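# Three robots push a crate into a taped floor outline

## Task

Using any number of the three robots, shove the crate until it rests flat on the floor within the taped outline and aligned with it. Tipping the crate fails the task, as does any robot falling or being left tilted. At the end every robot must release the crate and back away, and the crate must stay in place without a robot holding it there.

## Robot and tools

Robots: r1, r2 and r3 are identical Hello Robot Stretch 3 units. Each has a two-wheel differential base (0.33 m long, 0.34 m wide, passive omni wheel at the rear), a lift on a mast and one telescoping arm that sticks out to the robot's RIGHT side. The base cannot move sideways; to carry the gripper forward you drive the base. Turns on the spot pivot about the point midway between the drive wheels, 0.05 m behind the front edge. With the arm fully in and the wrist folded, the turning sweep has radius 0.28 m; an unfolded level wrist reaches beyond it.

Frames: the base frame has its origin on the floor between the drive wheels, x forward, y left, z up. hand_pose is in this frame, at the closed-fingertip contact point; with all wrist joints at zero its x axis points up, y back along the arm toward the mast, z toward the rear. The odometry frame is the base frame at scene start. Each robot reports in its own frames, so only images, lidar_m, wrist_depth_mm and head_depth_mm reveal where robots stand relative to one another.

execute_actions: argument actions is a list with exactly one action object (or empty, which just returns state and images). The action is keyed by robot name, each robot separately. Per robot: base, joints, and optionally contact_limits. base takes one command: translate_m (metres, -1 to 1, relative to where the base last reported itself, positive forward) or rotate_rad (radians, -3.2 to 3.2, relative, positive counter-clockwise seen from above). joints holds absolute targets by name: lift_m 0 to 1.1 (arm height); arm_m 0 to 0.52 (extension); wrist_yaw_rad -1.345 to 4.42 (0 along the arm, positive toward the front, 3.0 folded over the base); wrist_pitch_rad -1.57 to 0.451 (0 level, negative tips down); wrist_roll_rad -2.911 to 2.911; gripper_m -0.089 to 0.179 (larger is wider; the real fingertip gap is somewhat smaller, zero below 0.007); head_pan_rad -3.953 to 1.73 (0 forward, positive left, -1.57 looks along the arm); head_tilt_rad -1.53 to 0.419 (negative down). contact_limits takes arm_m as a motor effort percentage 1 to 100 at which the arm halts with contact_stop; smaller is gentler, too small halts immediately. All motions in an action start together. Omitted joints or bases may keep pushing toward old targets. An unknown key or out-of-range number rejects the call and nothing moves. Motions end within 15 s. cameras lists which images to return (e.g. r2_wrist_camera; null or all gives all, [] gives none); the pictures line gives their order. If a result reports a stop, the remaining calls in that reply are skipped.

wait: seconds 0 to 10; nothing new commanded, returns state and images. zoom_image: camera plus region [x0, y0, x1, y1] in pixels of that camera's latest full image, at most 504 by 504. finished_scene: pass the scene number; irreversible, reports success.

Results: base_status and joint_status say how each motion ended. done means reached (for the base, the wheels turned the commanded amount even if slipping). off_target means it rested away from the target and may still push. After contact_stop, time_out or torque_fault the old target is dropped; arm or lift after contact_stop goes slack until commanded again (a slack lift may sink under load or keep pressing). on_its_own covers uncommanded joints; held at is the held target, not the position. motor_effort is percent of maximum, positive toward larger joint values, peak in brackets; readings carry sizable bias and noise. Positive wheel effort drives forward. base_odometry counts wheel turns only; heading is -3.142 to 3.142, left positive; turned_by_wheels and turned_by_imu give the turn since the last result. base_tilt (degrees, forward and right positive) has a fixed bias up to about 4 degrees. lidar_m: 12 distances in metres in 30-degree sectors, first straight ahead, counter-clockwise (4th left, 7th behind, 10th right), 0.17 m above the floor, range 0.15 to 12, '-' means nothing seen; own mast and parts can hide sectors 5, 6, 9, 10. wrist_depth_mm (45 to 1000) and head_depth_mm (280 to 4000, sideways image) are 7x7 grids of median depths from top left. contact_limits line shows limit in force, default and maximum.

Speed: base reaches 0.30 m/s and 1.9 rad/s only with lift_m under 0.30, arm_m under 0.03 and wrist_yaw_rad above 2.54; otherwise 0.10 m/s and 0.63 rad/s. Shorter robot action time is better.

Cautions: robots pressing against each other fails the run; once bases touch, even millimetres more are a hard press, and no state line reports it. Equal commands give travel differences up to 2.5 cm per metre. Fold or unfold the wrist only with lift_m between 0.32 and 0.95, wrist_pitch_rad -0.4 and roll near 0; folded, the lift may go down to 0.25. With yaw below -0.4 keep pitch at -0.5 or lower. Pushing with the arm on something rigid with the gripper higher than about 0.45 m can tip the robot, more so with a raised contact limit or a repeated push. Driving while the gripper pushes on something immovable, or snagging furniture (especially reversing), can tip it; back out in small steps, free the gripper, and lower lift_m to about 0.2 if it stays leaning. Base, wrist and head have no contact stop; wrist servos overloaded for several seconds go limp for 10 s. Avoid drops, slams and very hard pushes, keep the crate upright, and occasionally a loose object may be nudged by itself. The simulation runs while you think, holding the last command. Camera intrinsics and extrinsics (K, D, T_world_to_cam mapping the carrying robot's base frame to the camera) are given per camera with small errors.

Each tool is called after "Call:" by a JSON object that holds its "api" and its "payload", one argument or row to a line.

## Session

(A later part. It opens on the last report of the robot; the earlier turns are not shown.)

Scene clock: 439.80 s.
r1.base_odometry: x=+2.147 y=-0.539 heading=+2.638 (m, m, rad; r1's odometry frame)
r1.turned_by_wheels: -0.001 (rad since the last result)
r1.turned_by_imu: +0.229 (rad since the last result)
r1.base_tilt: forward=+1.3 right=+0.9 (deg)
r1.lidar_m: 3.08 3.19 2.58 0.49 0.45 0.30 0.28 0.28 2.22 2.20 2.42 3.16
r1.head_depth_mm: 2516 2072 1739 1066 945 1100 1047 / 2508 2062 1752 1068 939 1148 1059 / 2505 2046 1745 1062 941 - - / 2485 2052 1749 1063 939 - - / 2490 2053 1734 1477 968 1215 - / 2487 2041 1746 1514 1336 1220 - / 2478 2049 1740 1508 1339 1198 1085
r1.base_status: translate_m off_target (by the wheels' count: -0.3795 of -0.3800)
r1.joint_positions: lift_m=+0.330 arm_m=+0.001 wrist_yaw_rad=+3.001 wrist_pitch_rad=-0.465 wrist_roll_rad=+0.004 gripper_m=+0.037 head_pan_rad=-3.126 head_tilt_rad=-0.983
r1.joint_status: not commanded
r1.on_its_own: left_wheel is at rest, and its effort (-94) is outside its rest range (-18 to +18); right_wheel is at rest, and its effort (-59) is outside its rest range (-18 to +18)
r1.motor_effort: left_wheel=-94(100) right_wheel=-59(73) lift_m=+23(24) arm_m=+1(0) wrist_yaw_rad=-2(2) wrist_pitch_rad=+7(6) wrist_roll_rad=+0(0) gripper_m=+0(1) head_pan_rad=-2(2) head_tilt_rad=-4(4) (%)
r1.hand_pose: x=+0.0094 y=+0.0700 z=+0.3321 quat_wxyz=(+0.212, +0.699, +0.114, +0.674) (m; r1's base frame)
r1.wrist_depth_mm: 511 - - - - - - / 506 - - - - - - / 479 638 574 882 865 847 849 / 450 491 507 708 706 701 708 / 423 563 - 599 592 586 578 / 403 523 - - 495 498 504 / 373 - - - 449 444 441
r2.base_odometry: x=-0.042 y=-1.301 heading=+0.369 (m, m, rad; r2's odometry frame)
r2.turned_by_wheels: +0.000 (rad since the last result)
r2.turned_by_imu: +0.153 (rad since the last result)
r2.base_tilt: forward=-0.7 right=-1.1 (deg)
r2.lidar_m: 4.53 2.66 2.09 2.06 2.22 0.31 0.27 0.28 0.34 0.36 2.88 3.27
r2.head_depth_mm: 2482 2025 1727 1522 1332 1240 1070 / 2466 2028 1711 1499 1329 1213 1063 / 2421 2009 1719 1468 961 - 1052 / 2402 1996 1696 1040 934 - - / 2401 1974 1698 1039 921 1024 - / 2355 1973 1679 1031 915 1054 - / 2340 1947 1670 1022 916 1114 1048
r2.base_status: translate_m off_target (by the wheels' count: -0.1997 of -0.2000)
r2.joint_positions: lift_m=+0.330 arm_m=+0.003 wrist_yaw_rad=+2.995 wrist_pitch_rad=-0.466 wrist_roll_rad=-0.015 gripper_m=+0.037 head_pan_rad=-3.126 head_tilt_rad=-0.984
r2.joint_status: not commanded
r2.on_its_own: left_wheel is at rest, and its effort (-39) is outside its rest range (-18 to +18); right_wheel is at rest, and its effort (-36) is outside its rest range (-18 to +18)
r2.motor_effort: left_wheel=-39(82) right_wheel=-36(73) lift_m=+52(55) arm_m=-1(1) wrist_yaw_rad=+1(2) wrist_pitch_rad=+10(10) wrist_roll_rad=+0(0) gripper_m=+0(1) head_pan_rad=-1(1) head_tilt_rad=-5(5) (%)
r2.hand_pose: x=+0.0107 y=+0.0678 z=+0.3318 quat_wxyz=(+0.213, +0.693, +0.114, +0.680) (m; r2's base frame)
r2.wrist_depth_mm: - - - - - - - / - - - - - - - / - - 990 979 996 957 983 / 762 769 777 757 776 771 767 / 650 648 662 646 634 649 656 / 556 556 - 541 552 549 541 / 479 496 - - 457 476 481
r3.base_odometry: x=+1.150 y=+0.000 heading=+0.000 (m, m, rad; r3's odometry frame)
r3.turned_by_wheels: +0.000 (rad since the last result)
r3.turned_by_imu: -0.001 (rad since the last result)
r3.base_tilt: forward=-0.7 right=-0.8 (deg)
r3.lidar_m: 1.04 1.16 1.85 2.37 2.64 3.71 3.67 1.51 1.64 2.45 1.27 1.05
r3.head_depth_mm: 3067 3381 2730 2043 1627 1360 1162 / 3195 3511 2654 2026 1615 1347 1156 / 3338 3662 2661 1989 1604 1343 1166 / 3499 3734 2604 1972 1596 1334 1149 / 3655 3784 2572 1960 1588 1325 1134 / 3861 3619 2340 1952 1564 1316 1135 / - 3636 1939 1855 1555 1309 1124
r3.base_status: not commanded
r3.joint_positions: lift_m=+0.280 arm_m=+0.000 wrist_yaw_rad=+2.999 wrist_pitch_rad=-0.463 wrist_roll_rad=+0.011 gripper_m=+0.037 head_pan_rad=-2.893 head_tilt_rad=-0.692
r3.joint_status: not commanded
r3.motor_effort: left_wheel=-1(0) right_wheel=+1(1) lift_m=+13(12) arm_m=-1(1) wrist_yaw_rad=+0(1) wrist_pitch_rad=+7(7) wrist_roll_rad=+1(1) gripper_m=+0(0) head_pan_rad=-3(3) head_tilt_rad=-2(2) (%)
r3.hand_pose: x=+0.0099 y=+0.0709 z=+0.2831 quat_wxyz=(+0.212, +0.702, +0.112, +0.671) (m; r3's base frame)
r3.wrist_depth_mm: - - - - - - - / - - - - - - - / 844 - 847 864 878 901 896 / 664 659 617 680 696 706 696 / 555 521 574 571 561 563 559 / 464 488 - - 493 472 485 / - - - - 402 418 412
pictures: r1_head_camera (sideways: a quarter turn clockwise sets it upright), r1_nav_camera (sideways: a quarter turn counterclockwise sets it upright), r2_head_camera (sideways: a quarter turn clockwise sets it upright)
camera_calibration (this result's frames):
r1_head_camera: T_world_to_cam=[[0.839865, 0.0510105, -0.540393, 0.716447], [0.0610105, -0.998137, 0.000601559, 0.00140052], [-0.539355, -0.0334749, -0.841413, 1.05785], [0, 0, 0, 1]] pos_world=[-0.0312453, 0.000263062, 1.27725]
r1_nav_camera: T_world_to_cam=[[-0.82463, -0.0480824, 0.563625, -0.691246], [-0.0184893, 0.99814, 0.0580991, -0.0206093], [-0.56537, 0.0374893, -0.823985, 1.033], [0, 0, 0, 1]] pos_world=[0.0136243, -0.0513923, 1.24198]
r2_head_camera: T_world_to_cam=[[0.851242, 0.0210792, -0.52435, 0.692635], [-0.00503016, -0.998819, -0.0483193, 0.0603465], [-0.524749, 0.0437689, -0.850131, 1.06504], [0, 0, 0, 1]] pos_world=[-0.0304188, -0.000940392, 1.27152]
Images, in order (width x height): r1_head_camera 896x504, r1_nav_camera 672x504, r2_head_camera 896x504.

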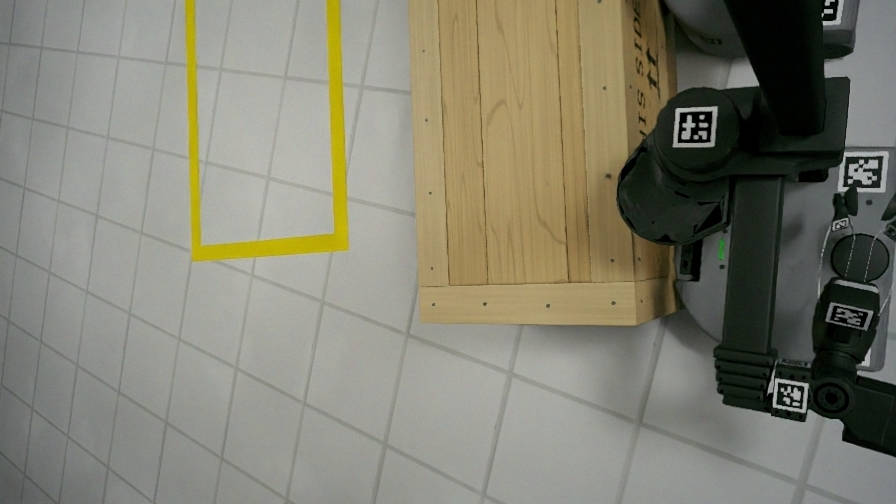

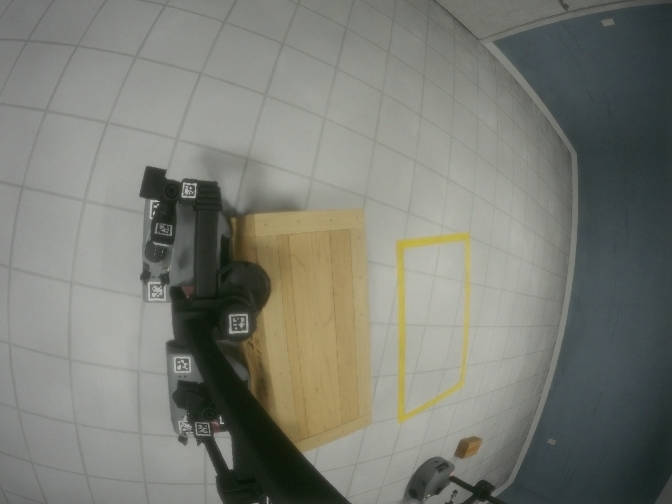

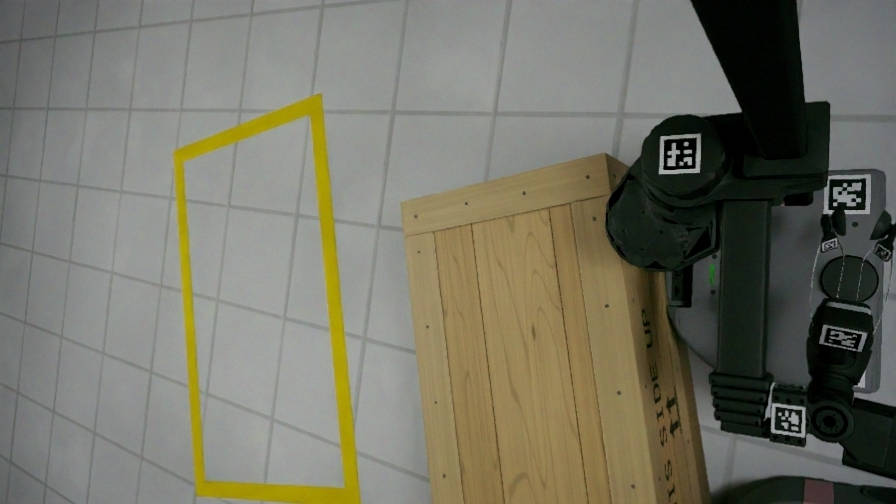

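Call:
{"api": "execute_actions", "payload": {
  "actions": [
    {"r1":{"base":{"translate_m":-0.35}},"r2":{"base":{"translate_m":-0.27}}}
  ],
  "cameras": ["r1_head_camera","r2_head_camera","r1_nav_camera"]
}}

Scene clock: 460.87 s.
r1.base_odometry: x=+2.453 y=-0.708 heading=+2.637 (m, m, rad; r1's odometry frame)
r1.turned_by_wheels: -0.001 (rad since the last result)
r1.turned_by_imu: +0.129 (rad since the last result)
r1.base_tilt: forward=+1.2 right=+0.8 (deg)
r1.lidar_m: 4.51 2.92 2.56 0.49 0.43 0.30 0.28 0.28 2.21 2.22 2.60 3.19
r1.head_depth_mm: 2514 2054 1746 1067 944 1103 1041 / 2502 2063 1746 1061 942 1093 1062 / 2501 2043 1755 1066 941 - - / 2493 2047 1745 1063 938 - - / 2488 2049 1751 1482 1275 1217 - / 2485 2056 1742 1517 1339 1215 - / 2503 2037 1731 1510 1334 1198 1085
r1.base_status: translate_m off_target (by the wheels' count: -0.3495 of -0.3500)
r1.joint_positions: lift_m=+0.330 arm_m=+0.001 wrist_yaw_rad=+3.001 wrist_pitch_rad=-0.465 wrist_roll_rad=+0.004 gripper_m=+0.037 head_pan_rad=-3.126 head_tilt_rad=-0.983
r1.joint_status: not commanded
r1.on_its_own: left_wheel is at rest, and its effort (-91) is outside its rest range (-18 to +18); right_wheel is at rest, and its effort (-57) is outside its rest range (-18 to +18)
r1.motor_effort: left_wheel=-91(100) right_wheel=-57(72) lift_m=+23(24) arm_m=+0(0) wrist_yaw_rad=-1(1) wrist_pitch_rad=+6(6) wrist_roll_rad=+0(0) gripper_m=-1(0) head_pan_rad=-1(2) head_tilt_rad=-4(3) (%)
r1.hand_pose: x=+0.0094 y=+0.0700 z=+0.3321 quat_wxyz=(+0.212, +0.699, +0.114, +0.674) (m; r1's base frame)
r1.wrist_depth_mm: 471 - - - - - - / 467 - 724 - - - - / 449 587 567 875 891 870 867 / 422 515 499 701 705 703 686 / 406 562 - 588 594 585 579 / 385 514 - - 491 508 497 / 360 - - - 444 442 441
r2.base_odometry: x=-0.294 y=-1.398 heading=+0.368 (m, m, rad; r2's odometry frame)
r2.turned_by_wheels: +0.000 (rad since the last result)
r2.turned_by_imu: +0.122 (rad since the last result)
r2.base_tilt: forward=-0.7 right=-1.2 (deg)
r2.lidar_m: 4.40 2.45 2.07 2.06 1.95 0.30 0.28 0.28 0.34 0.36 3.05 3.40
r2.head_depth_mm: 2482 2043 1733 1512 1337 1236 1076 / 2416 2006 1713 1503 1327 1211 1067 / 2438 1998 1715 1439 958 - 1055 / 2418 1978 1695 1048 932 - - / 2394 1997 1701 1035 919 1031 - / 2370 1956 1682 1032 920 1082 - / 2355 1957 1682 1026 912 1100 1049
r2.base_status: translate_m off_target (by the wheels' count: -0.2696 of -0.2700)
r2.joint_positions: lift_m=+0.330 arm_m=+0.003 wrist_yaw_rad=+2.995 wrist_pitch_rad=-0.466 wrist_roll_rad=-0.015 gripper_m=+0.037 head_pan_rad=-3.126 head_tilt_rad=-0.984
r2.joint_status: not commanded
r2.on_its_own: left_wheel is at rest, and its effort (-42) is outside its rest range (-18 to +18); right_wheel is at rest, and its effort (-45) is outside its rest range (-18 to +18)
r2.motor_effort: left_wheel=-42(82) right_wheel=-45(60) lift_m=+53(52) arm_m=-1(1) wrist_yaw_rad=+0(0) wrist_pitch_rad=+10(10) wrist_roll_rad=+0(1) gripper_m=+0(0) head_pan_rad=+0(0) head_tilt_rad=-4(4) (%)
r2.hand_pose: x=+0.0107 y=+0.0678 z=+0.3318 quat_wxyz=(+0.213, +0.693, +0.114, +0.680) (m; r2's base frame)
r2.wrist_depth_mm: - - - - - - - / - - - - - - - / - - 970 - 997 - 960 / 773 763 788 774 756 769 753 / 655 638 680 645 628 657 632 / 553 548 - 558 564 548 540 / 490 495 - - 473 482 473
r3.base_odometry: x=+1.150 y=+0.000 heading=+0.000 (m, m, rad; r3's odometry frame)
r3.turned_by_wheels: +0.000 (rad since the last result)
r3.turned_by_imu: -0.001 (rad since the last result)
r3.base_tilt: forward=-0.6 right=-0.9 (deg)
r3.lidar_m: 1.04 1.16 1.86 2.37 2.64 3.72 3.69 1.45 1.63 2.44 1.27 1.05
r3.head_depth_mm: 3076 3332 2715 2046 1634 1360 1164 / 3194 3491 2665 2004 1620 1352 1161 / 3380 3621 2645 2004 1604 1342 1164 / 3534 3745 2605 1979 1604 1330 1148 / 3645 3697 2560 1961 1583 1326 1140 / 3883 3693 2220 1935 1574 1314 1130 / - 3627 1763 1771 1556 1304 1128
r3.base_status: not commanded
r3.joint_positions: lift_m=+0.280 arm_m=+0.000 wrist_yaw_rad=+2.999 wrist_pitch_rad=-0.463 wrist_roll_rad=+0.011 gripper_m=+0.037 head_pan_rad=-2.893 head_tilt_rad=-0.692
r3.joint_status: not commanded
r3.motor_effort: left_wheel=+0(1) right_wheel=+1(1) lift_m=+12(12) arm_m=-1(1) wrist_yaw_rad=+1(1) wrist_pitch_rad=+7(7) wrist_roll_rad=+1(1) gripper_m=-1(0) head_pan_rad=-2(1) head_tilt_rad=-2(2) (%)
r3.hand_pose: x=+0.0099 y=+0.0709 z=+0.2831 quat_wxyz=(+0.212, +0.702, +0.112, +0.671) (m; r3's base frame)
r3.wrist_depth_mm: - - - - - - - / - - - - - - - / 867 - 807 871 876 891 882 / 677 650 621 679 700 701 709 / 542 526 577 580 569 562 568 / 470 485 - - 496 479 482 / - - - - 407 411 419
pictures: r1_head_camera (sideways: a quarter turn clockwise sets it upright), r1_nav_camera (sideways: a quarter turn counterclockwise sets it upright), r2_head_camera (sideways: a quarter turn clockwise sets it upright)
camera_calibration (this result's frames):
r1_head_camera: T_world_to_cam=[[0.839894, 0.0510112, -0.540347, 0.716388], [0.0610107, -0.998137, 0.000604019, 0.00139731], [-0.53931, -0.0334743, -0.841442, 1.05789], [0, 0, 0, 1]] pos_world=[-0.0312439, 0.000263075, 1.27725]
r1_nav_camera: T_world_to_cam=[[-0.824661, -0.0480831, 0.56358, -0.691188], [-0.0184927, 0.99814, 0.058099, -0.0206091], [-0.565325, 0.0374899, -0.824016, 1.03304], [0, 0, 0, 1]] pos_world=[0.0136276, -0.0513922, 1.24198]
r2_head_camera: T_world_to_cam=[[0.851249, 0.0210795, -0.524339, 0.69262], [-0.00502929, -0.998819, -0.0483195, 0.0603469], [-0.524738, 0.043769, -0.850138, 1.06504], [0, 0, 0, 1]] pos_world=[-0.0304184, -0.000940394, 1.27152]
Images, in order (width x height): r1_head_camera 896x504, r1_nav_camera 672x504, r2_head_camera 896x504.

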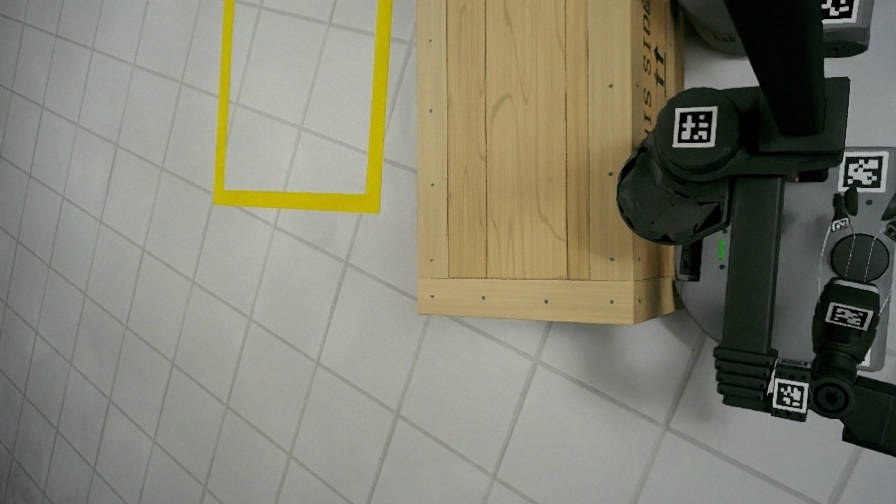

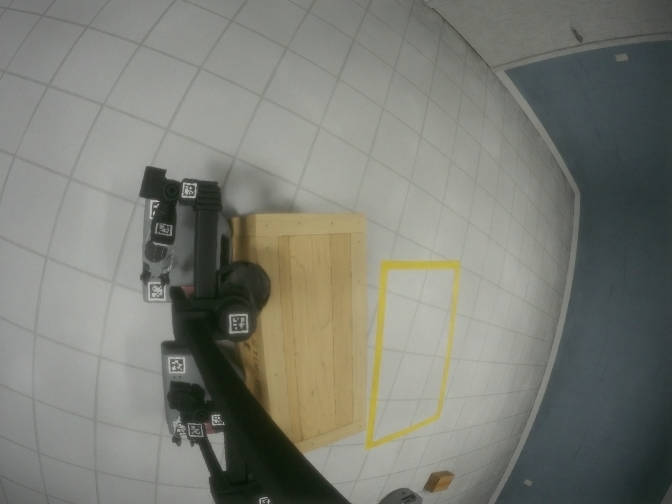

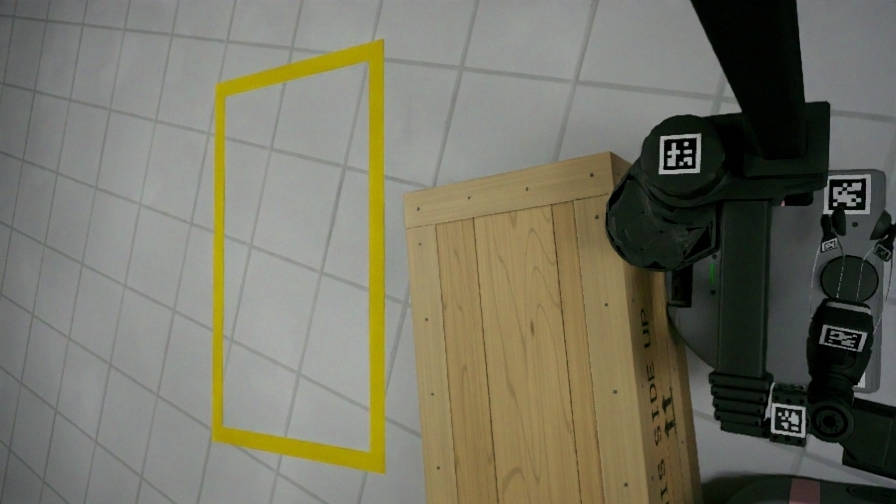

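Call:
{"api": "execute_actions", "payload": {
  "actions": []
}}

Scene clock: 480.57 s.
r1.base_odometry: x=+2.453 y=-0.708 heading=+2.637 (m, m, rad; r1's odometry frame)
r1.turned_by_wheels: +0.000 (rad since the last result)
r1.turned_by_imu: +0.000 (rad since the last result)
r1.base_tilt: forward=+1.2 right=+0.8 (deg)
r1.lidar_m: 4.53 2.93 2.55 0.49 0.43 0.30 0.28 0.28 2.22 2.22 2.61 3.18
r1.head_depth_mm: 2503 2068 1745 1062 944 1100 1043 / 2511 2061 1748 1061 941 1095 1061 / 2528 2056 1754 1064 941 - - / 2499 2049 1751 1063 939 - - / 2498 2044 1736 1486 1273 1218 - / 2499 2053 1733 1512 1335 1220 - / 2489 2050 1738 1509 1329 1197 1085
r1.base_status: translate_m off_target (by the wheels' count: -0.3495 of -0.3500)
r1.joint_positions: lift_m=+0.330 arm_m=+0.001 wrist_yaw_rad=+3.001 wrist_pitch_rad=-0.465 wrist_roll_rad=+0.004 gripper_m=+0.037 head_pan_rad=-3.126 head_tilt_rad=-0.983
r1.joint_status: not commanded
r1.on_its_own: left_wheel is at rest, and its effort (-91) is outside its rest range (-18 to +18); right_wheel is at rest, and its effort (-56) is outside its rest range (-18 to +18)
r1.motor_effort: left_wheel=-91(100) right_wheel=-56(72) lift_m=+23(24) arm_m=+0(0) wrist_yaw_rad=-1(1) wrist_pitch_rad=+6(6) wrist_roll_rad=+0(0) gripper_m=-1(0) head_pan_rad=-2(2) head_tilt_rad=-3(3) (%)
r1.hand_pose: x=+0.0094 y=+0.0700 z=+0.3321 quat_wxyz=(+0.212, +0.699, +0.114, +0.674) (m; r1's base frame)
r1.wrist_depth_mm: 477 - - - - - - / 467 - 716 - - - - / 450 586 574 865 881 851 862 / 429 511 499 693 705 693 690 / 406 554 - 592 583 588 582 / 388 518 - - 495 504 500 / 360 - - - 444 445 439
r2.base_odometry: x=-0.294 y=-1.398 heading=+0.368 (m, m, rad; r2's odometry frame)
r2.turned_by_wheels: +0.000 (rad since the last result)
r2.turned_by_imu: -0.001 (rad since the last result)
r2.base_tilt: forward=-0.6 right=-1.1 (deg)
r2.lidar_m: 4.38 2.44 2.07 2.07 1.95 0.30 0.27 0.28 0.34 0.37 3.06 3.43
r2.head_depth_mm: 2450 2032 1732 1507 1328 1236 1071 / 2459 2031 1718 1500 1330 1222 1065 / 2447 2013 1702 1448 960 - 1052 / 2401 1987 1700 1039 931 - - / 2418 1964 1696 1039 922 1033 - / 2358 1964 1681 1030 917 1083 - / 2339 1951 1663 1028 913 1099 1045
r2.base_status: translate_m off_target (by the wheels' count: -0.2696 of -0.2700)
r2.joint_positions: lift_m=+0.330 arm_m=+0.003 wrist_yaw_rad=+2.995 wrist_pitch_rad=-0.466 wrist_roll_rad=-0.015 gripper_m=+0.037 head_pan_rad=-3.126 head_tilt_rad=-0.984
r2.joint_status: not commanded
r2.on_its_own: left_wheel is at rest, and its effort (-42) is outside its rest range (-18 to +18); right_wheel is at rest, and its effort (-44) is outside its rest range (-18 to +18)
r2.motor_effort: left_wheel=-42(82) right_wheel=-44(60) lift_m=+52(52) arm_m=-1(1) wrist_yaw_rad=+0(0) wrist_pitch_rad=+9(10) wrist_roll_rad=-1(1) gripper_m=+0(0) head_pan_rad=-1(0) head_tilt_rad=-4(4) (%)
r2.hand_pose: x=+0.0107 y=+0.0678 z=+0.3318 quat_wxyz=(+0.213, +0.693, +0.114, +0.680) (m; r2's base frame)
r2.wrist_depth_mm: - - - - - - - / - - - - - - - / - - - 956 989 969 993 / 783 775 758 778 790 775 752 / 651 644 656 650 641 630 646 / 554 557 - 564 571 544 552 / 488 494 - - 465 485 484
r3.base_odometry: x=+1.150 y=+0.000 heading=+0.000 (m, m, rad; r3's odometry frame)
r3.turned_by_wheels: +0.000 (rad since the last result)
r3.turned_by_imu: +0.000 (rad since the last result)
r3.base_tilt: forward=-0.6 right=-0.8 (deg)
r3.lidar_m: 1.04 1.16 1.85 2.37 2.64 3.72 3.69 1.45 1.63 2.43 1.27 1.05
r3.head_depth_mm: 3068 3385 2729 2044 1633 1354 1168 / 3226 3519 2688 1998 1619 1351 1155 / 3359 3607 2639 1999 1605 1340 1167 / 3498 3747 2605 1981 1600 1335 1145 / 3634 3757 2566 1961 1580 1326 1139 / 3838 3686 2228 1933 1571 1312 1128 / - 3629 1762 1782 1559 1304 1123
r3.base_status: not commanded
r3.joint_positions: lift_m=+0.280 arm_m=+0.000 wrist_yaw_rad=+2.999 wrist_pitch_rad=-0.463 wrist_roll_rad=+0.011 gripper_m=+0.037 head_pan_rad=-2.893 head_tilt_rad=-0.692
r3.joint_status: not commanded
r3.motor_effort: left_wheel=+0(1) right_wheel=+1(1) lift_m=+12(12) arm_m=-1(1) wrist_yaw_rad=+0(1) wrist_pitch_rad=+7(7) wrist_roll_rad=+1(1) gripper_m=+0(0) head_pan_rad=-2(1) head_tilt_rad=-2(2) (%)
r3.hand_pose: x=+0.0099 y=+0.0709 z=+0.2831 quat_wxyz=(+0.212, +0.702, +0.112, +0.671) (m; r3's base frame)
r3.wrist_depth_mm: - - - - - - - / - - - - - - - / 857 - 844 877 884 888 904 / 686 633 634 687 702 702 699 / 552 526 572 568 565 570 568 / 471 486 - - 486 475 480 / - - - - 403 416 410
pictures: r1_head_camera (sideways: a quarter turn clockwise sets it upright), r1_nav_camera (sideways: a quarter turn counterclockwise sets it upright), r1_wrist_camera, r2_head_camera (sideways: a quarter turn clockwise sets it upright), r2_nav_camera (sideways: a quarter turn counterclockwise sets it upright), r2_wrist_camera, r3_head_camera (sideways: a quarter turn clockwise sets it upright), r3_nav_camera (sideways: a quarter turn counterclockwise sets it upright), r3_wrist_camera
camera_calibration (this result's frames):
r1_head_camera: T_world_to_cam=[[0.839894, 0.051011, -0.540347, 0.716388], [0.0610105, -0.998137, 0.000604019, 0.00139731], [-0.53931, -0.0334741, -0.841442, 1.05789], [0, 0, 0, 1]] pos_world=[-0.0312439, 0.000263084, 1.27725]
r1_nav_camera: T_world_to_cam=[[-0.824661, -0.0480829, 0.56358, -0.691188], [-0.0184924, 0.99814, 0.058099, -0.0206091], [-0.565325, 0.03749, -0.824016, 1.03304], [0, 0, 0, 1]] pos_world=[0.0136276, -0.0513922, 1.24198]
r1_wrist_camera: T_world_to_cam=[[0.978006, -0.205554, -0.0353865, 0.0138278], [-0.156595, -0.611547, -0.775557, 0.329655], [0.137779, 0.764041, -0.630285, 0.320287], [0, 0, 0, 1]] pos_world=[-0.00603029, -0.040271, 0.458028]
r2_head_camera: T_world_to_cam=[[0.851249, 0.0210793, -0.524339, 0.69262], [-0.00502953, -0.998819, -0.0483195, 0.0603469], [-0.524738, 0.0437691, -0.850138, 1.06504], [0, 0, 0, 1]] pos_world=[-0.0304184, -0.000940386, 1.27152]
r2_nav_camera: T_world_to_cam=[[-0.831528, -0.0567414, 0.552578, -0.672984], [-0.0620465, 0.998032, 0.00911428, 0.0469782], [-0.552007, -0.0267068, -0.833411, 1.04486], [0, 0, 0, 1]] pos_world=[0.0200806, -0.057167, 1.24225]
r2_wrist_camera: T_world_to_cam=[[0.982219, -0.187199, 0.0142415, -0.0122397], [-0.10216, -0.596586, -0.796021, 0.343162], [0.15751, 0.780412, -0.605102, 0.309105], [0, 0, 0, 1]] pos_world=[-0.00160769, -0.0387945, 0.460379]
r3_head_camera: T_world_to_cam=[[0.610341, 0.197719, -0.767067, 1.00787], [0.235966, -0.969768, -0.062214, 0.0755554], [-0.756177, -0.14303, -0.638544, 0.795016], [0, 0, 0, 1]] pos_world=[-0.0318013, -0.0122939, 1.28546]
r3_nav_camera: T_world_to_cam=[[-0.611153, -0.147573, 0.777634, -0.961295], [-0.288726, 0.956333, -0.0454288, 0.105369], [-0.736973, -0.252287, -0.627074, 0.776832], [0, 0, 0, 1]] pos_world=[0.0154294, -0.0466444, 1.23945]
r3_wrist_camera: T_world_to_cam=[[0.979999, -0.198213, -0.0176874, 0.00885361], [-0.131982, -0.580867, -0.803227, 0.305325], [0.148936, 0.789497, -0.59541, 0.275657], [0, 0, 0, 1]] pos_world=[-0.00943444, -0.0385225, 0.409531]
Images, in order (width x height): r1_head_camera 896x504, r1_nav_camera 672x504, r1_wrist_camera 644x364, r2_head_camera 896x504, r2_nav_camera 672x504, r2_wrist_camera 644x364, r3_head_camera 896x504, r3_nav_camera 672x504, r3_wrist_camera 644x364.

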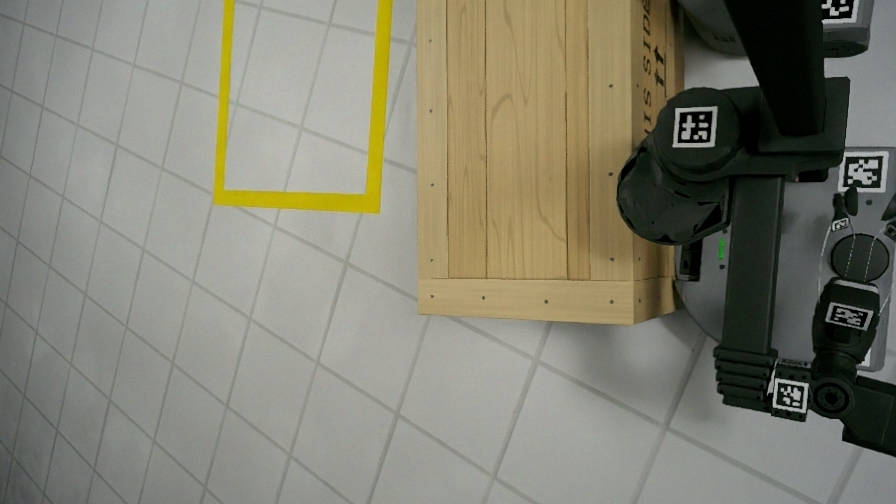

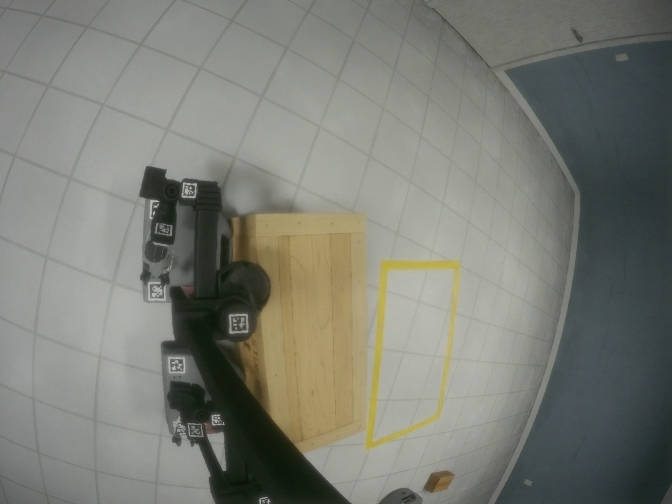

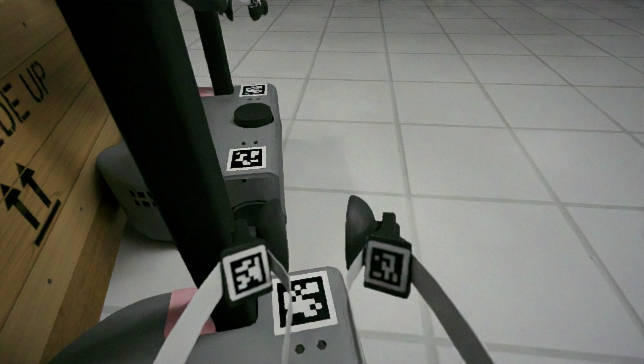

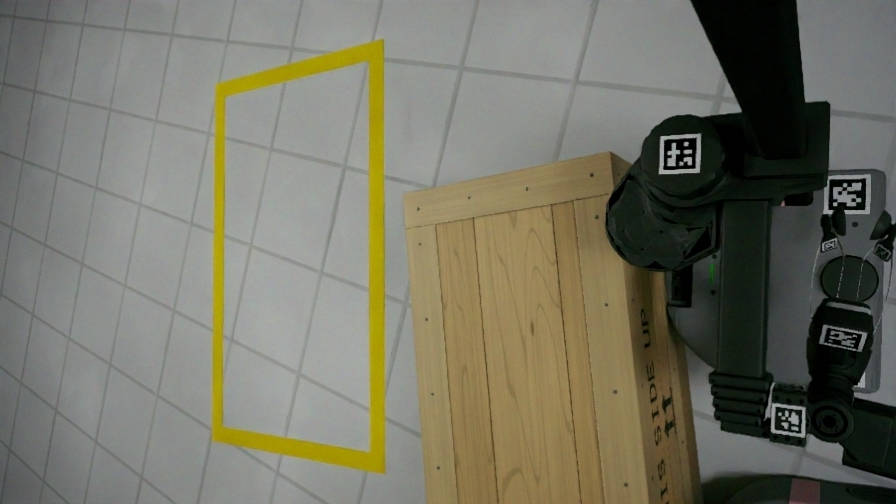

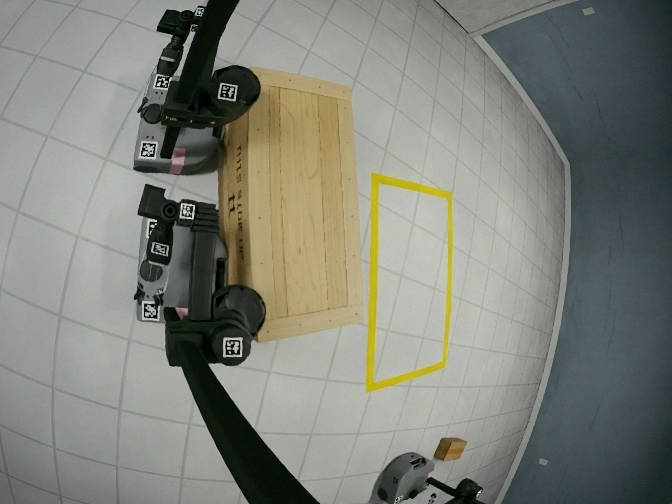

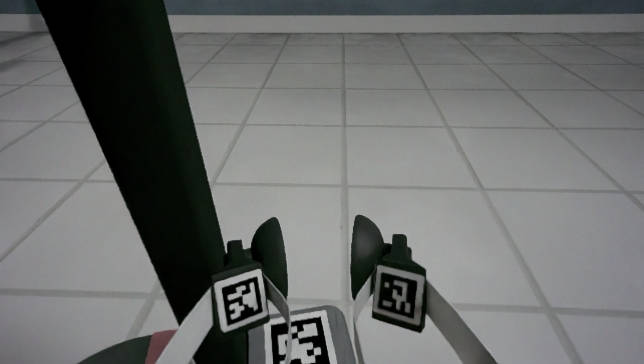

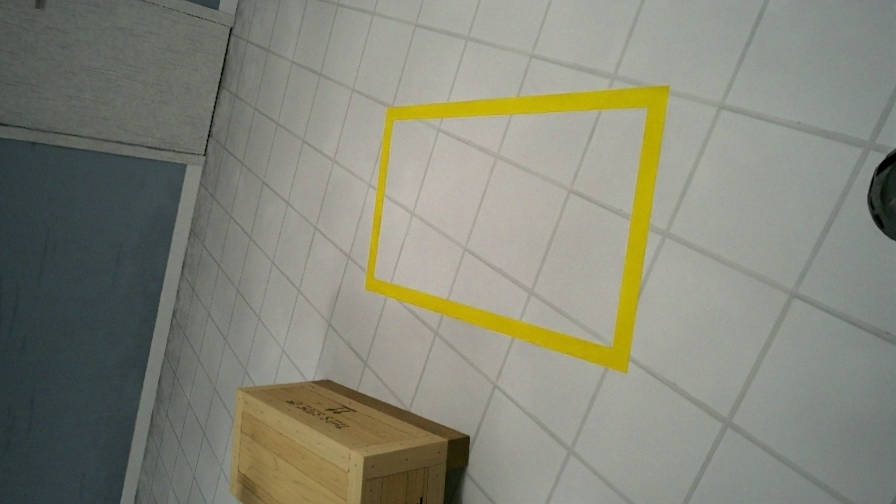

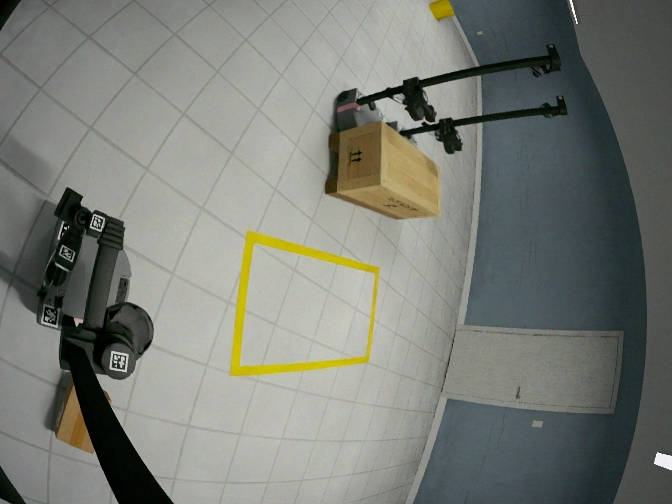

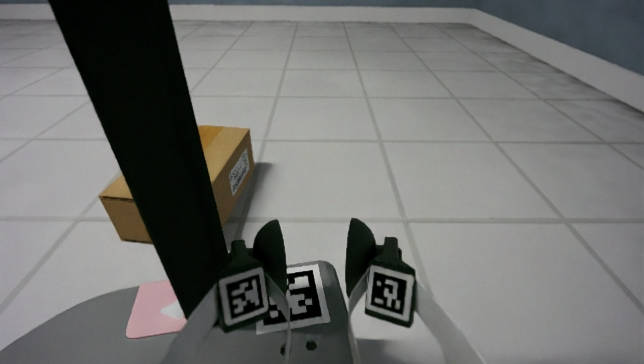

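Call:
{"api": "execute_actions", "payload": {
  "actions": [
    {"r1":{"base":{"translate_m":0.55},"joints":{"lift_m":0.28}},"r2":{"base":{"translate_m":0.35},"joints":{"lift_m":0.28}}}
  ],
  "cameras": []
}}

Call:
{"api": "execute_actions", "payload": {
  "actions": [
    {"r1":{"base":{"rotate_rad":0.45}},"r2":{"base":{"rotate_rad":0.45}}}
  ],
  "cameras": ["r1_nav_camera","r2_nav_camera"]
}}

Scene clock: 604.27 s.
r1.base_odometry: x=+1.971 y=-0.443 heading=+2.637 (m, m, rad; r1's odometry frame)
r1.turned_by_wheels: +0.000 (rad since the last result)
r1.turned_by_imu: +0.001 (rad since the last result)
r1.base_tilt: forward=+1.2 right=+0.8 (deg)
r1.lidar_m: 3.99 2.74 2.40 2.41 2.74 0.88 0.82 2.70 2.37 2.38 2.79 2.68
r1.head_depth_mm: 2516 2050 1251 1441 1339 1048 1066 / 2498 2056 1254 1438 1339 1229 1063 / 2504 2045 1251 1433 1339 - - / 2482 2041 1248 1434 1335 - - / 2489 2049 1737 1514 1335 1240 - / 2488 2053 1747 1508 1335 1214 1107 / 2467 2054 1735 1507 1331 1203 1087
r1.base_status: done
r1.joint_positions: lift_m=+0.280 arm_m=+0.001 wrist_yaw_rad=+3.001 wrist_pitch_rad=-0.465 wrist_roll_rad=+0.004 gripper_m=+0.037 head_pan_rad=-3.126 head_tilt_rad=-0.983
r1.joint_status: all done
r1.motor_effort: left_wheel=-1(86) right_wheel=+0(55) lift_m=+20(20) arm_m=+1(0) wrist_yaw_rad=-3(1) wrist_pitch_rad=+6(6) wrist_roll_rad=+0(0) gripper_m=-1(0) head_pan_rad=-2(2) head_tilt_rad=-4(4) (%)
r1.hand_pose: x=+0.0094 y=+0.0700 z=+0.2823 quat_wxyz=(+0.212, +0.699, +0.114, +0.674) (m; r1's base frame)
r1.wrist_depth_mm: - - - - - - - / - - - - - - - / 483 472 780 783 767 762 760 / 418 429 631 637 627 619 619 / 467 484 - 547 526 514 516 / 461 - - - 441 454 447 / - - - - 394 397 390
r2.base_odometry: x=+0.032 y=-1.272 heading=+0.368 (m, m, rad; r2's odometry frame)
r2.turned_by_wheels: +0.000 (rad since the last result)
r2.turned_by_imu: -0.001 (rad since the last result)
r2.base_tilt: forward=-0.6 right=-1.0 (deg)
r2.lidar_m: 4.23 2.34 1.99 1.98 2.26 0.68 0.62 0.63 0.78 2.77 0.38 3.12
r2.head_depth_mm: 2491 2026 1733 1502 1336 1229 1071 / 2410 2009 1710 1506 1326 1208 1066 / 2427 1998 1644 1292 1323 - 1054 / 2397 1960 1199 1141 1315 - - / 2368 1969 1196 1116 1310 1216 - / 2385 1952 1179 1090 1305 1192 - / 2354 1946 1176 1086 1289 1171 1069
r2.base_status: done
r2.joint_positions: lift_m=+0.280 arm_m=+0.003 wrist_yaw_rad=+2.995 wrist_pitch_rad=-0.466 wrist_roll_rad=-0.015 gripper_m=+0.037 head_pan_rad=-3.126 head_tilt_rad=-0.984
r2.joint_status: all done
r2.motor_effort: left_wheel=+0(40) right_wheel=+0(43) lift_m=+28(49) arm_m=-1(1) wrist_yaw_rad=+0(0) wrist_pitch_rad=+9(10) wrist_roll_rad=+0(0) gripper_m=+0(0) head_pan_rad=-1(1) head_tilt_rad=-4(4) (%)
r2.hand_pose: x=+0.0107 y=+0.0678 z=+0.2825 quat_wxyz=(+0.213, +0.693, +0.114, +0.680) (m; r2's base frame)
r2.wrist_depth_mm: - - - - - - - / - - - - - - - / 886 - 888 878 853 874 849 / 697 673 702 712 693 694 699 / 577 572 598 579 567 565 562 / 499 504 - - 502 489 483 / 441 - - - 415 426 431
r3.base_odometry: x=+1.150 y=+0.000 heading=+0.000 (m, m, rad; r3's odometry frame)
r3.turned_by_wheels: +0.000 (rad since the last result)
r3.turned_by_imu: -0.001 (rad since the last result)
r3.base_tilt: forward=-0.5 right=-0.8 (deg)
r3.lidar_m: 1.04 1.16 1.85 2.37 2.64 3.70 3.67 1.46 1.63 2.45 1.27 1.05
r3.head_depth_mm: 3082 3363 2755 2048 1648 1365 1165 / 3187 3501 2680 2027 1623 1355 1159 / 3370 3633 2642 1996 1607 1344 1170 / 3513 3788 2609 1987 1590 1339 1144 / 3678 3804 2557 1957 1589 1323 1139 / 3856 3656 2212 1936 1568 1317 1132 / - 3631 1761 1767 1553 1302 1127
r3.base_status: not commanded
r3.joint_positions: lift_m=+0.280 arm_m=+0.000 wrist_yaw_rad=+2.999 wrist_pitch_rad=-0.463 wrist_roll_rad=+0.011 gripper_m=+0.037 head_pan_rad=-2.893 head_tilt_rad=-0.692
r3.joint_status: not commanded
r3.motor_effort: left_wheel=+0(0) right_wheel=+1(1) lift_m=+12(12) arm_m=-1(1) wrist_yaw_rad=+1(0) wrist_pitch_rad=+7(7) wrist_roll_rad=+1(1) gripper_m=-1(0) head_pan_rad=-2(2) head_tilt_rad=-2(2) (%)
r3.hand_pose: x=+0.0099 y=+0.0709 z=+0.2831 quat_wxyz=(+0.212, +0.702, +0.112, +0.671) (m; r3's base frame)
r3.wrist_depth_mm: - - - - - - - / - - - - - - - / 820 - 824 867 887 886 914 / 681 656 617 690 694 685 704 / 551 531 573 567 560 573 571 / 470 478 - - 497 485 485 / - - - - 402 412 414
pictures: none
No camera images: the call's "cameras" was empty. Leave "cameras" out to get every camera's image.

Scene clock: 605.70 s.
r1.base_odometry: x=+1.971 y=-0.443 heading=+3.087 (m, m, rad; r1's odometry frame)
r1.turned_by_wheels: +0.450 (rad since the last result)
r1.turned_by_imu: +0.453 (rad since the last result)
r1.base_tilt: forward=+1.2 right=+0.9 (deg)
r1.lidar_m: 2.87 2.41 2.40 0.52 0.91 0.82 2.82 2.37 2.37 2.68 2.68 3.97
r1.head_depth_mm: 2503 2056 1223 1259 1345 1218 1044 / 2495 2067 1747 1434 1344 1231 1061 / 2520 2057 1734 1509 1340 - - / 2472 2045 1751 1516 1338 - - / 2482 2050 1737 1513 1338 1235 - / 2413 2036 1742 1513 1336 1222 1107 / 2298 2042 1735 1510 1335 1196 1080
r1.base_status: done
r1.joint_positions: lift_m=+0.280 arm_m=+0.001 wrist_yaw_rad=+3.001 wrist_pitch_rad=-0.465 wrist_roll_rad=+0.004 gripper_m=+0.037 head_pan_rad=-3.126 head_tilt_rad=-0.983
r1.joint_status: not commanded
r1.motor_effort: left_wheel=-2(12) right_wheel=+2(8) lift_m=+20(21) arm_m=+0(0) wrist_yaw_rad=-2(0) wrist_pitch_rad=+7(6) wrist_roll_rad=+0(0) gripper_m=+0(1) head_pan_rad=-2(2) head_tilt_rad=-4(4) (%)
r1.hand_pose: x=+0.0094 y=+0.0700 z=+0.2823 quat_wxyz=(+0.212, +0.699, +0.114, +0.674) (m; r1's base frame)
r1.wrist_depth_mm: 795 - - - - - - / 810 - 638 - - - - / 768 791 491 754 778 781 771 / 644 637 534 598 630 624 625 / 539 534 - 539 529 526 519 / 461 - - - 440 449 443 / - - - - 397 399 398
r2.base_odometry: x=+0.032 y=-1.272 heading=+0.818 (m, m, rad; r2's odometry frame)
r2.turned_by_wheels: +0.450 (rad since the last result)
r2.turned_by_imu: +0.446 (rad since the last result)
r2.base_tilt: forward=-0.7 right=-1.1 (deg)
r2.lidar_m: 2.47 1.99 1.99 2.18 3.38 0.62 0.62 0.74 2.77 0.40 3.12 4.32
r2.head_depth_mm: 2442 2027 1222 1081 1320 1224 1069 / 2424 2011 1214 1092 1291 1209 1067 / 2421 2011 1199 1110 1325 - 1051 / 2427 1995 1198 1171 1319 - - / 2388 1979 1185 1257 1311 1225 - / 2379 1947 1177 1390 1301 1196 - / 2326 1957 1660 1447 1300 1170 1072
r2.base_status: done
r2.joint_positions: lift_m=+0.280 arm_m=+0.003 wrist_yaw_rad=+2.995 wrist_pitch_rad=-0.466 wrist_roll_rad=-0.015 gripper_m=+0.037 head_pan_rad=-3.126 head_tilt_rad=-0.984
r2.joint_status: not commanded
r2.motor_effort: left_wheel=-1(9) right_wheel=+2(8) lift_m=+28(28) arm_m=-1(1) wrist_yaw_rad=+1(0) wrist_pitch_rad=+10(10) wrist_roll_rad=-1(0) gripper_m=+0(0) head_pan_rad=-1(1) head_tilt_rad=-4(4) (%)
r2.hand_pose: x=+0.0107 y=+0.0678 z=+0.2825 quat_wxyz=(+0.213, +0.693, +0.114, +0.680) (m; r2's base frame)
r2.wrist_depth_mm: - - - - - - - / - - - - - - - / 913 - 938 869 863 867 849 / 706 686 693 716 696 688 697 / 591 580 596 582 574 565 573 / 498 495 - - 509 482 494 / 444 - - - 417 426 423
r3.base_odometry: x=+1.150 y=+0.000 heading=+0.000 (m, m, rad; r3's odometry frame)
r3.turned_by_wheels: +0.000 (rad since the last result)
r3.turned_by_imu: +0.000 (rad since the last result)
r3.base_tilt: forward=-0.6 right=-0.8 (deg)
r3.lidar_m: 1.04 1.16 1.85 2.38 2.63 3.73 3.67 1.45 1.62 2.44 1.27 1.05
r3.head_depth_mm: 3078 3354 2705 2047 1630 1364 1165 / 3188 3512 2668 2035 1619 1349 1159 / 3372 3586 2661 2005 1611 1341 1165 / 3520 3697 2608 1971 1602 1339 1146 / 3665 3726 2580 1957 1574 1326 1137 / 3829 3682 2207 1938 1573 1317 1134 / - 3646 1773 1767 1553 1305 1126
r3.base_status: not commanded
r3.joint_positions: lift_m=+0.280 arm_m=+0.000 wrist_yaw_rad=+2.999 wrist_pitch_rad=-0.463 wrist_roll_rad=+0.011 gripper_m=+0.037 head_pan_rad=-2.893 head_tilt_rad=-0.692
r3.joint_status: not commanded
r3.motor_effort: left_wheel=+0(0) right_wheel=+1(1) lift_m=+12(12) arm_m=-1(1) wrist_yaw_rad=+1(0) wrist_pitch_rad=+7(7) wrist_roll_rad=+1(1) gripper_m=+0(1) head_pan_rad=-1(2) head_tilt_rad=-2(2) (%)
r3.hand_pose: x=+0.0099 y=+0.0709 z=+0.2831 quat_wxyz=(+0.212, +0.702, +0.112, +0.671) (m; r3's base frame)
r3.wrist_depth_mm: - - - - - - - / - - - - - - - / 853 - 822 858 887 923 884 / 678 643 619 680 682 697 705 / 557 536 581 579 564 565 570 / 467 481 - - 498 485 484 / - - - - 401 415 410
pictures: r1_nav_camera (sideways: a quarter turn counterclockwise sets it upright), r2_nav_camera (sideways: a quarter turn counterclockwise sets it upright)
camera_calibration (this result's frames):
r1_nav_camera: T_world_to_cam=[[-0.824659, -0.0480789, 0.563583, -0.691191], [-0.0184875, 0.99814, 0.058099, -0.0206092], [-0.565328, 0.0374926, -0.824014, 1.03304], [0, 0, 0, 1]] pos_world=[0.0136271, -0.0513922, 1.24198]
r2_nav_camera: T_world_to_cam=[[-0.831527, -0.0567416, 0.552578, -0.672984], [-0.0620468, 0.998032, 0.00911429, 0.0469782], [-0.552007, -0.0267069, -0.833411, 1.04486], [0, 0, 0, 1]] pos_world=[0.0200806, -0.057167, 1.24225]
Images, in order (width x height): r1_nav_camera 672x504, r2_nav_camera 672x504.

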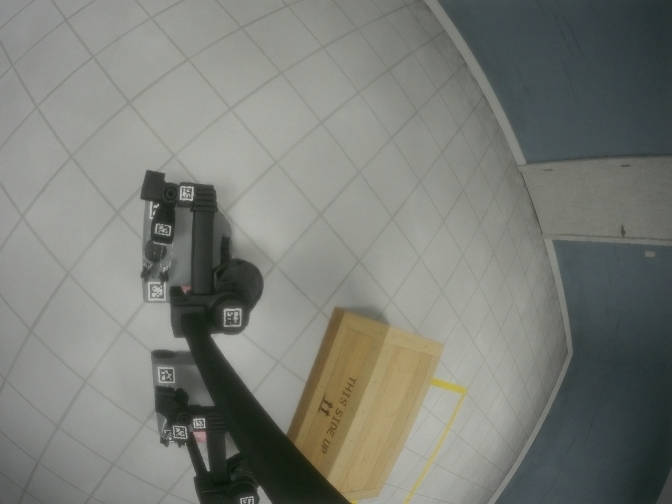

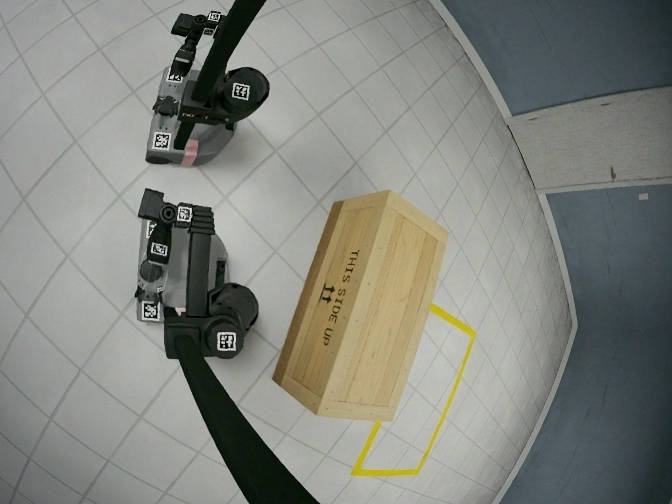

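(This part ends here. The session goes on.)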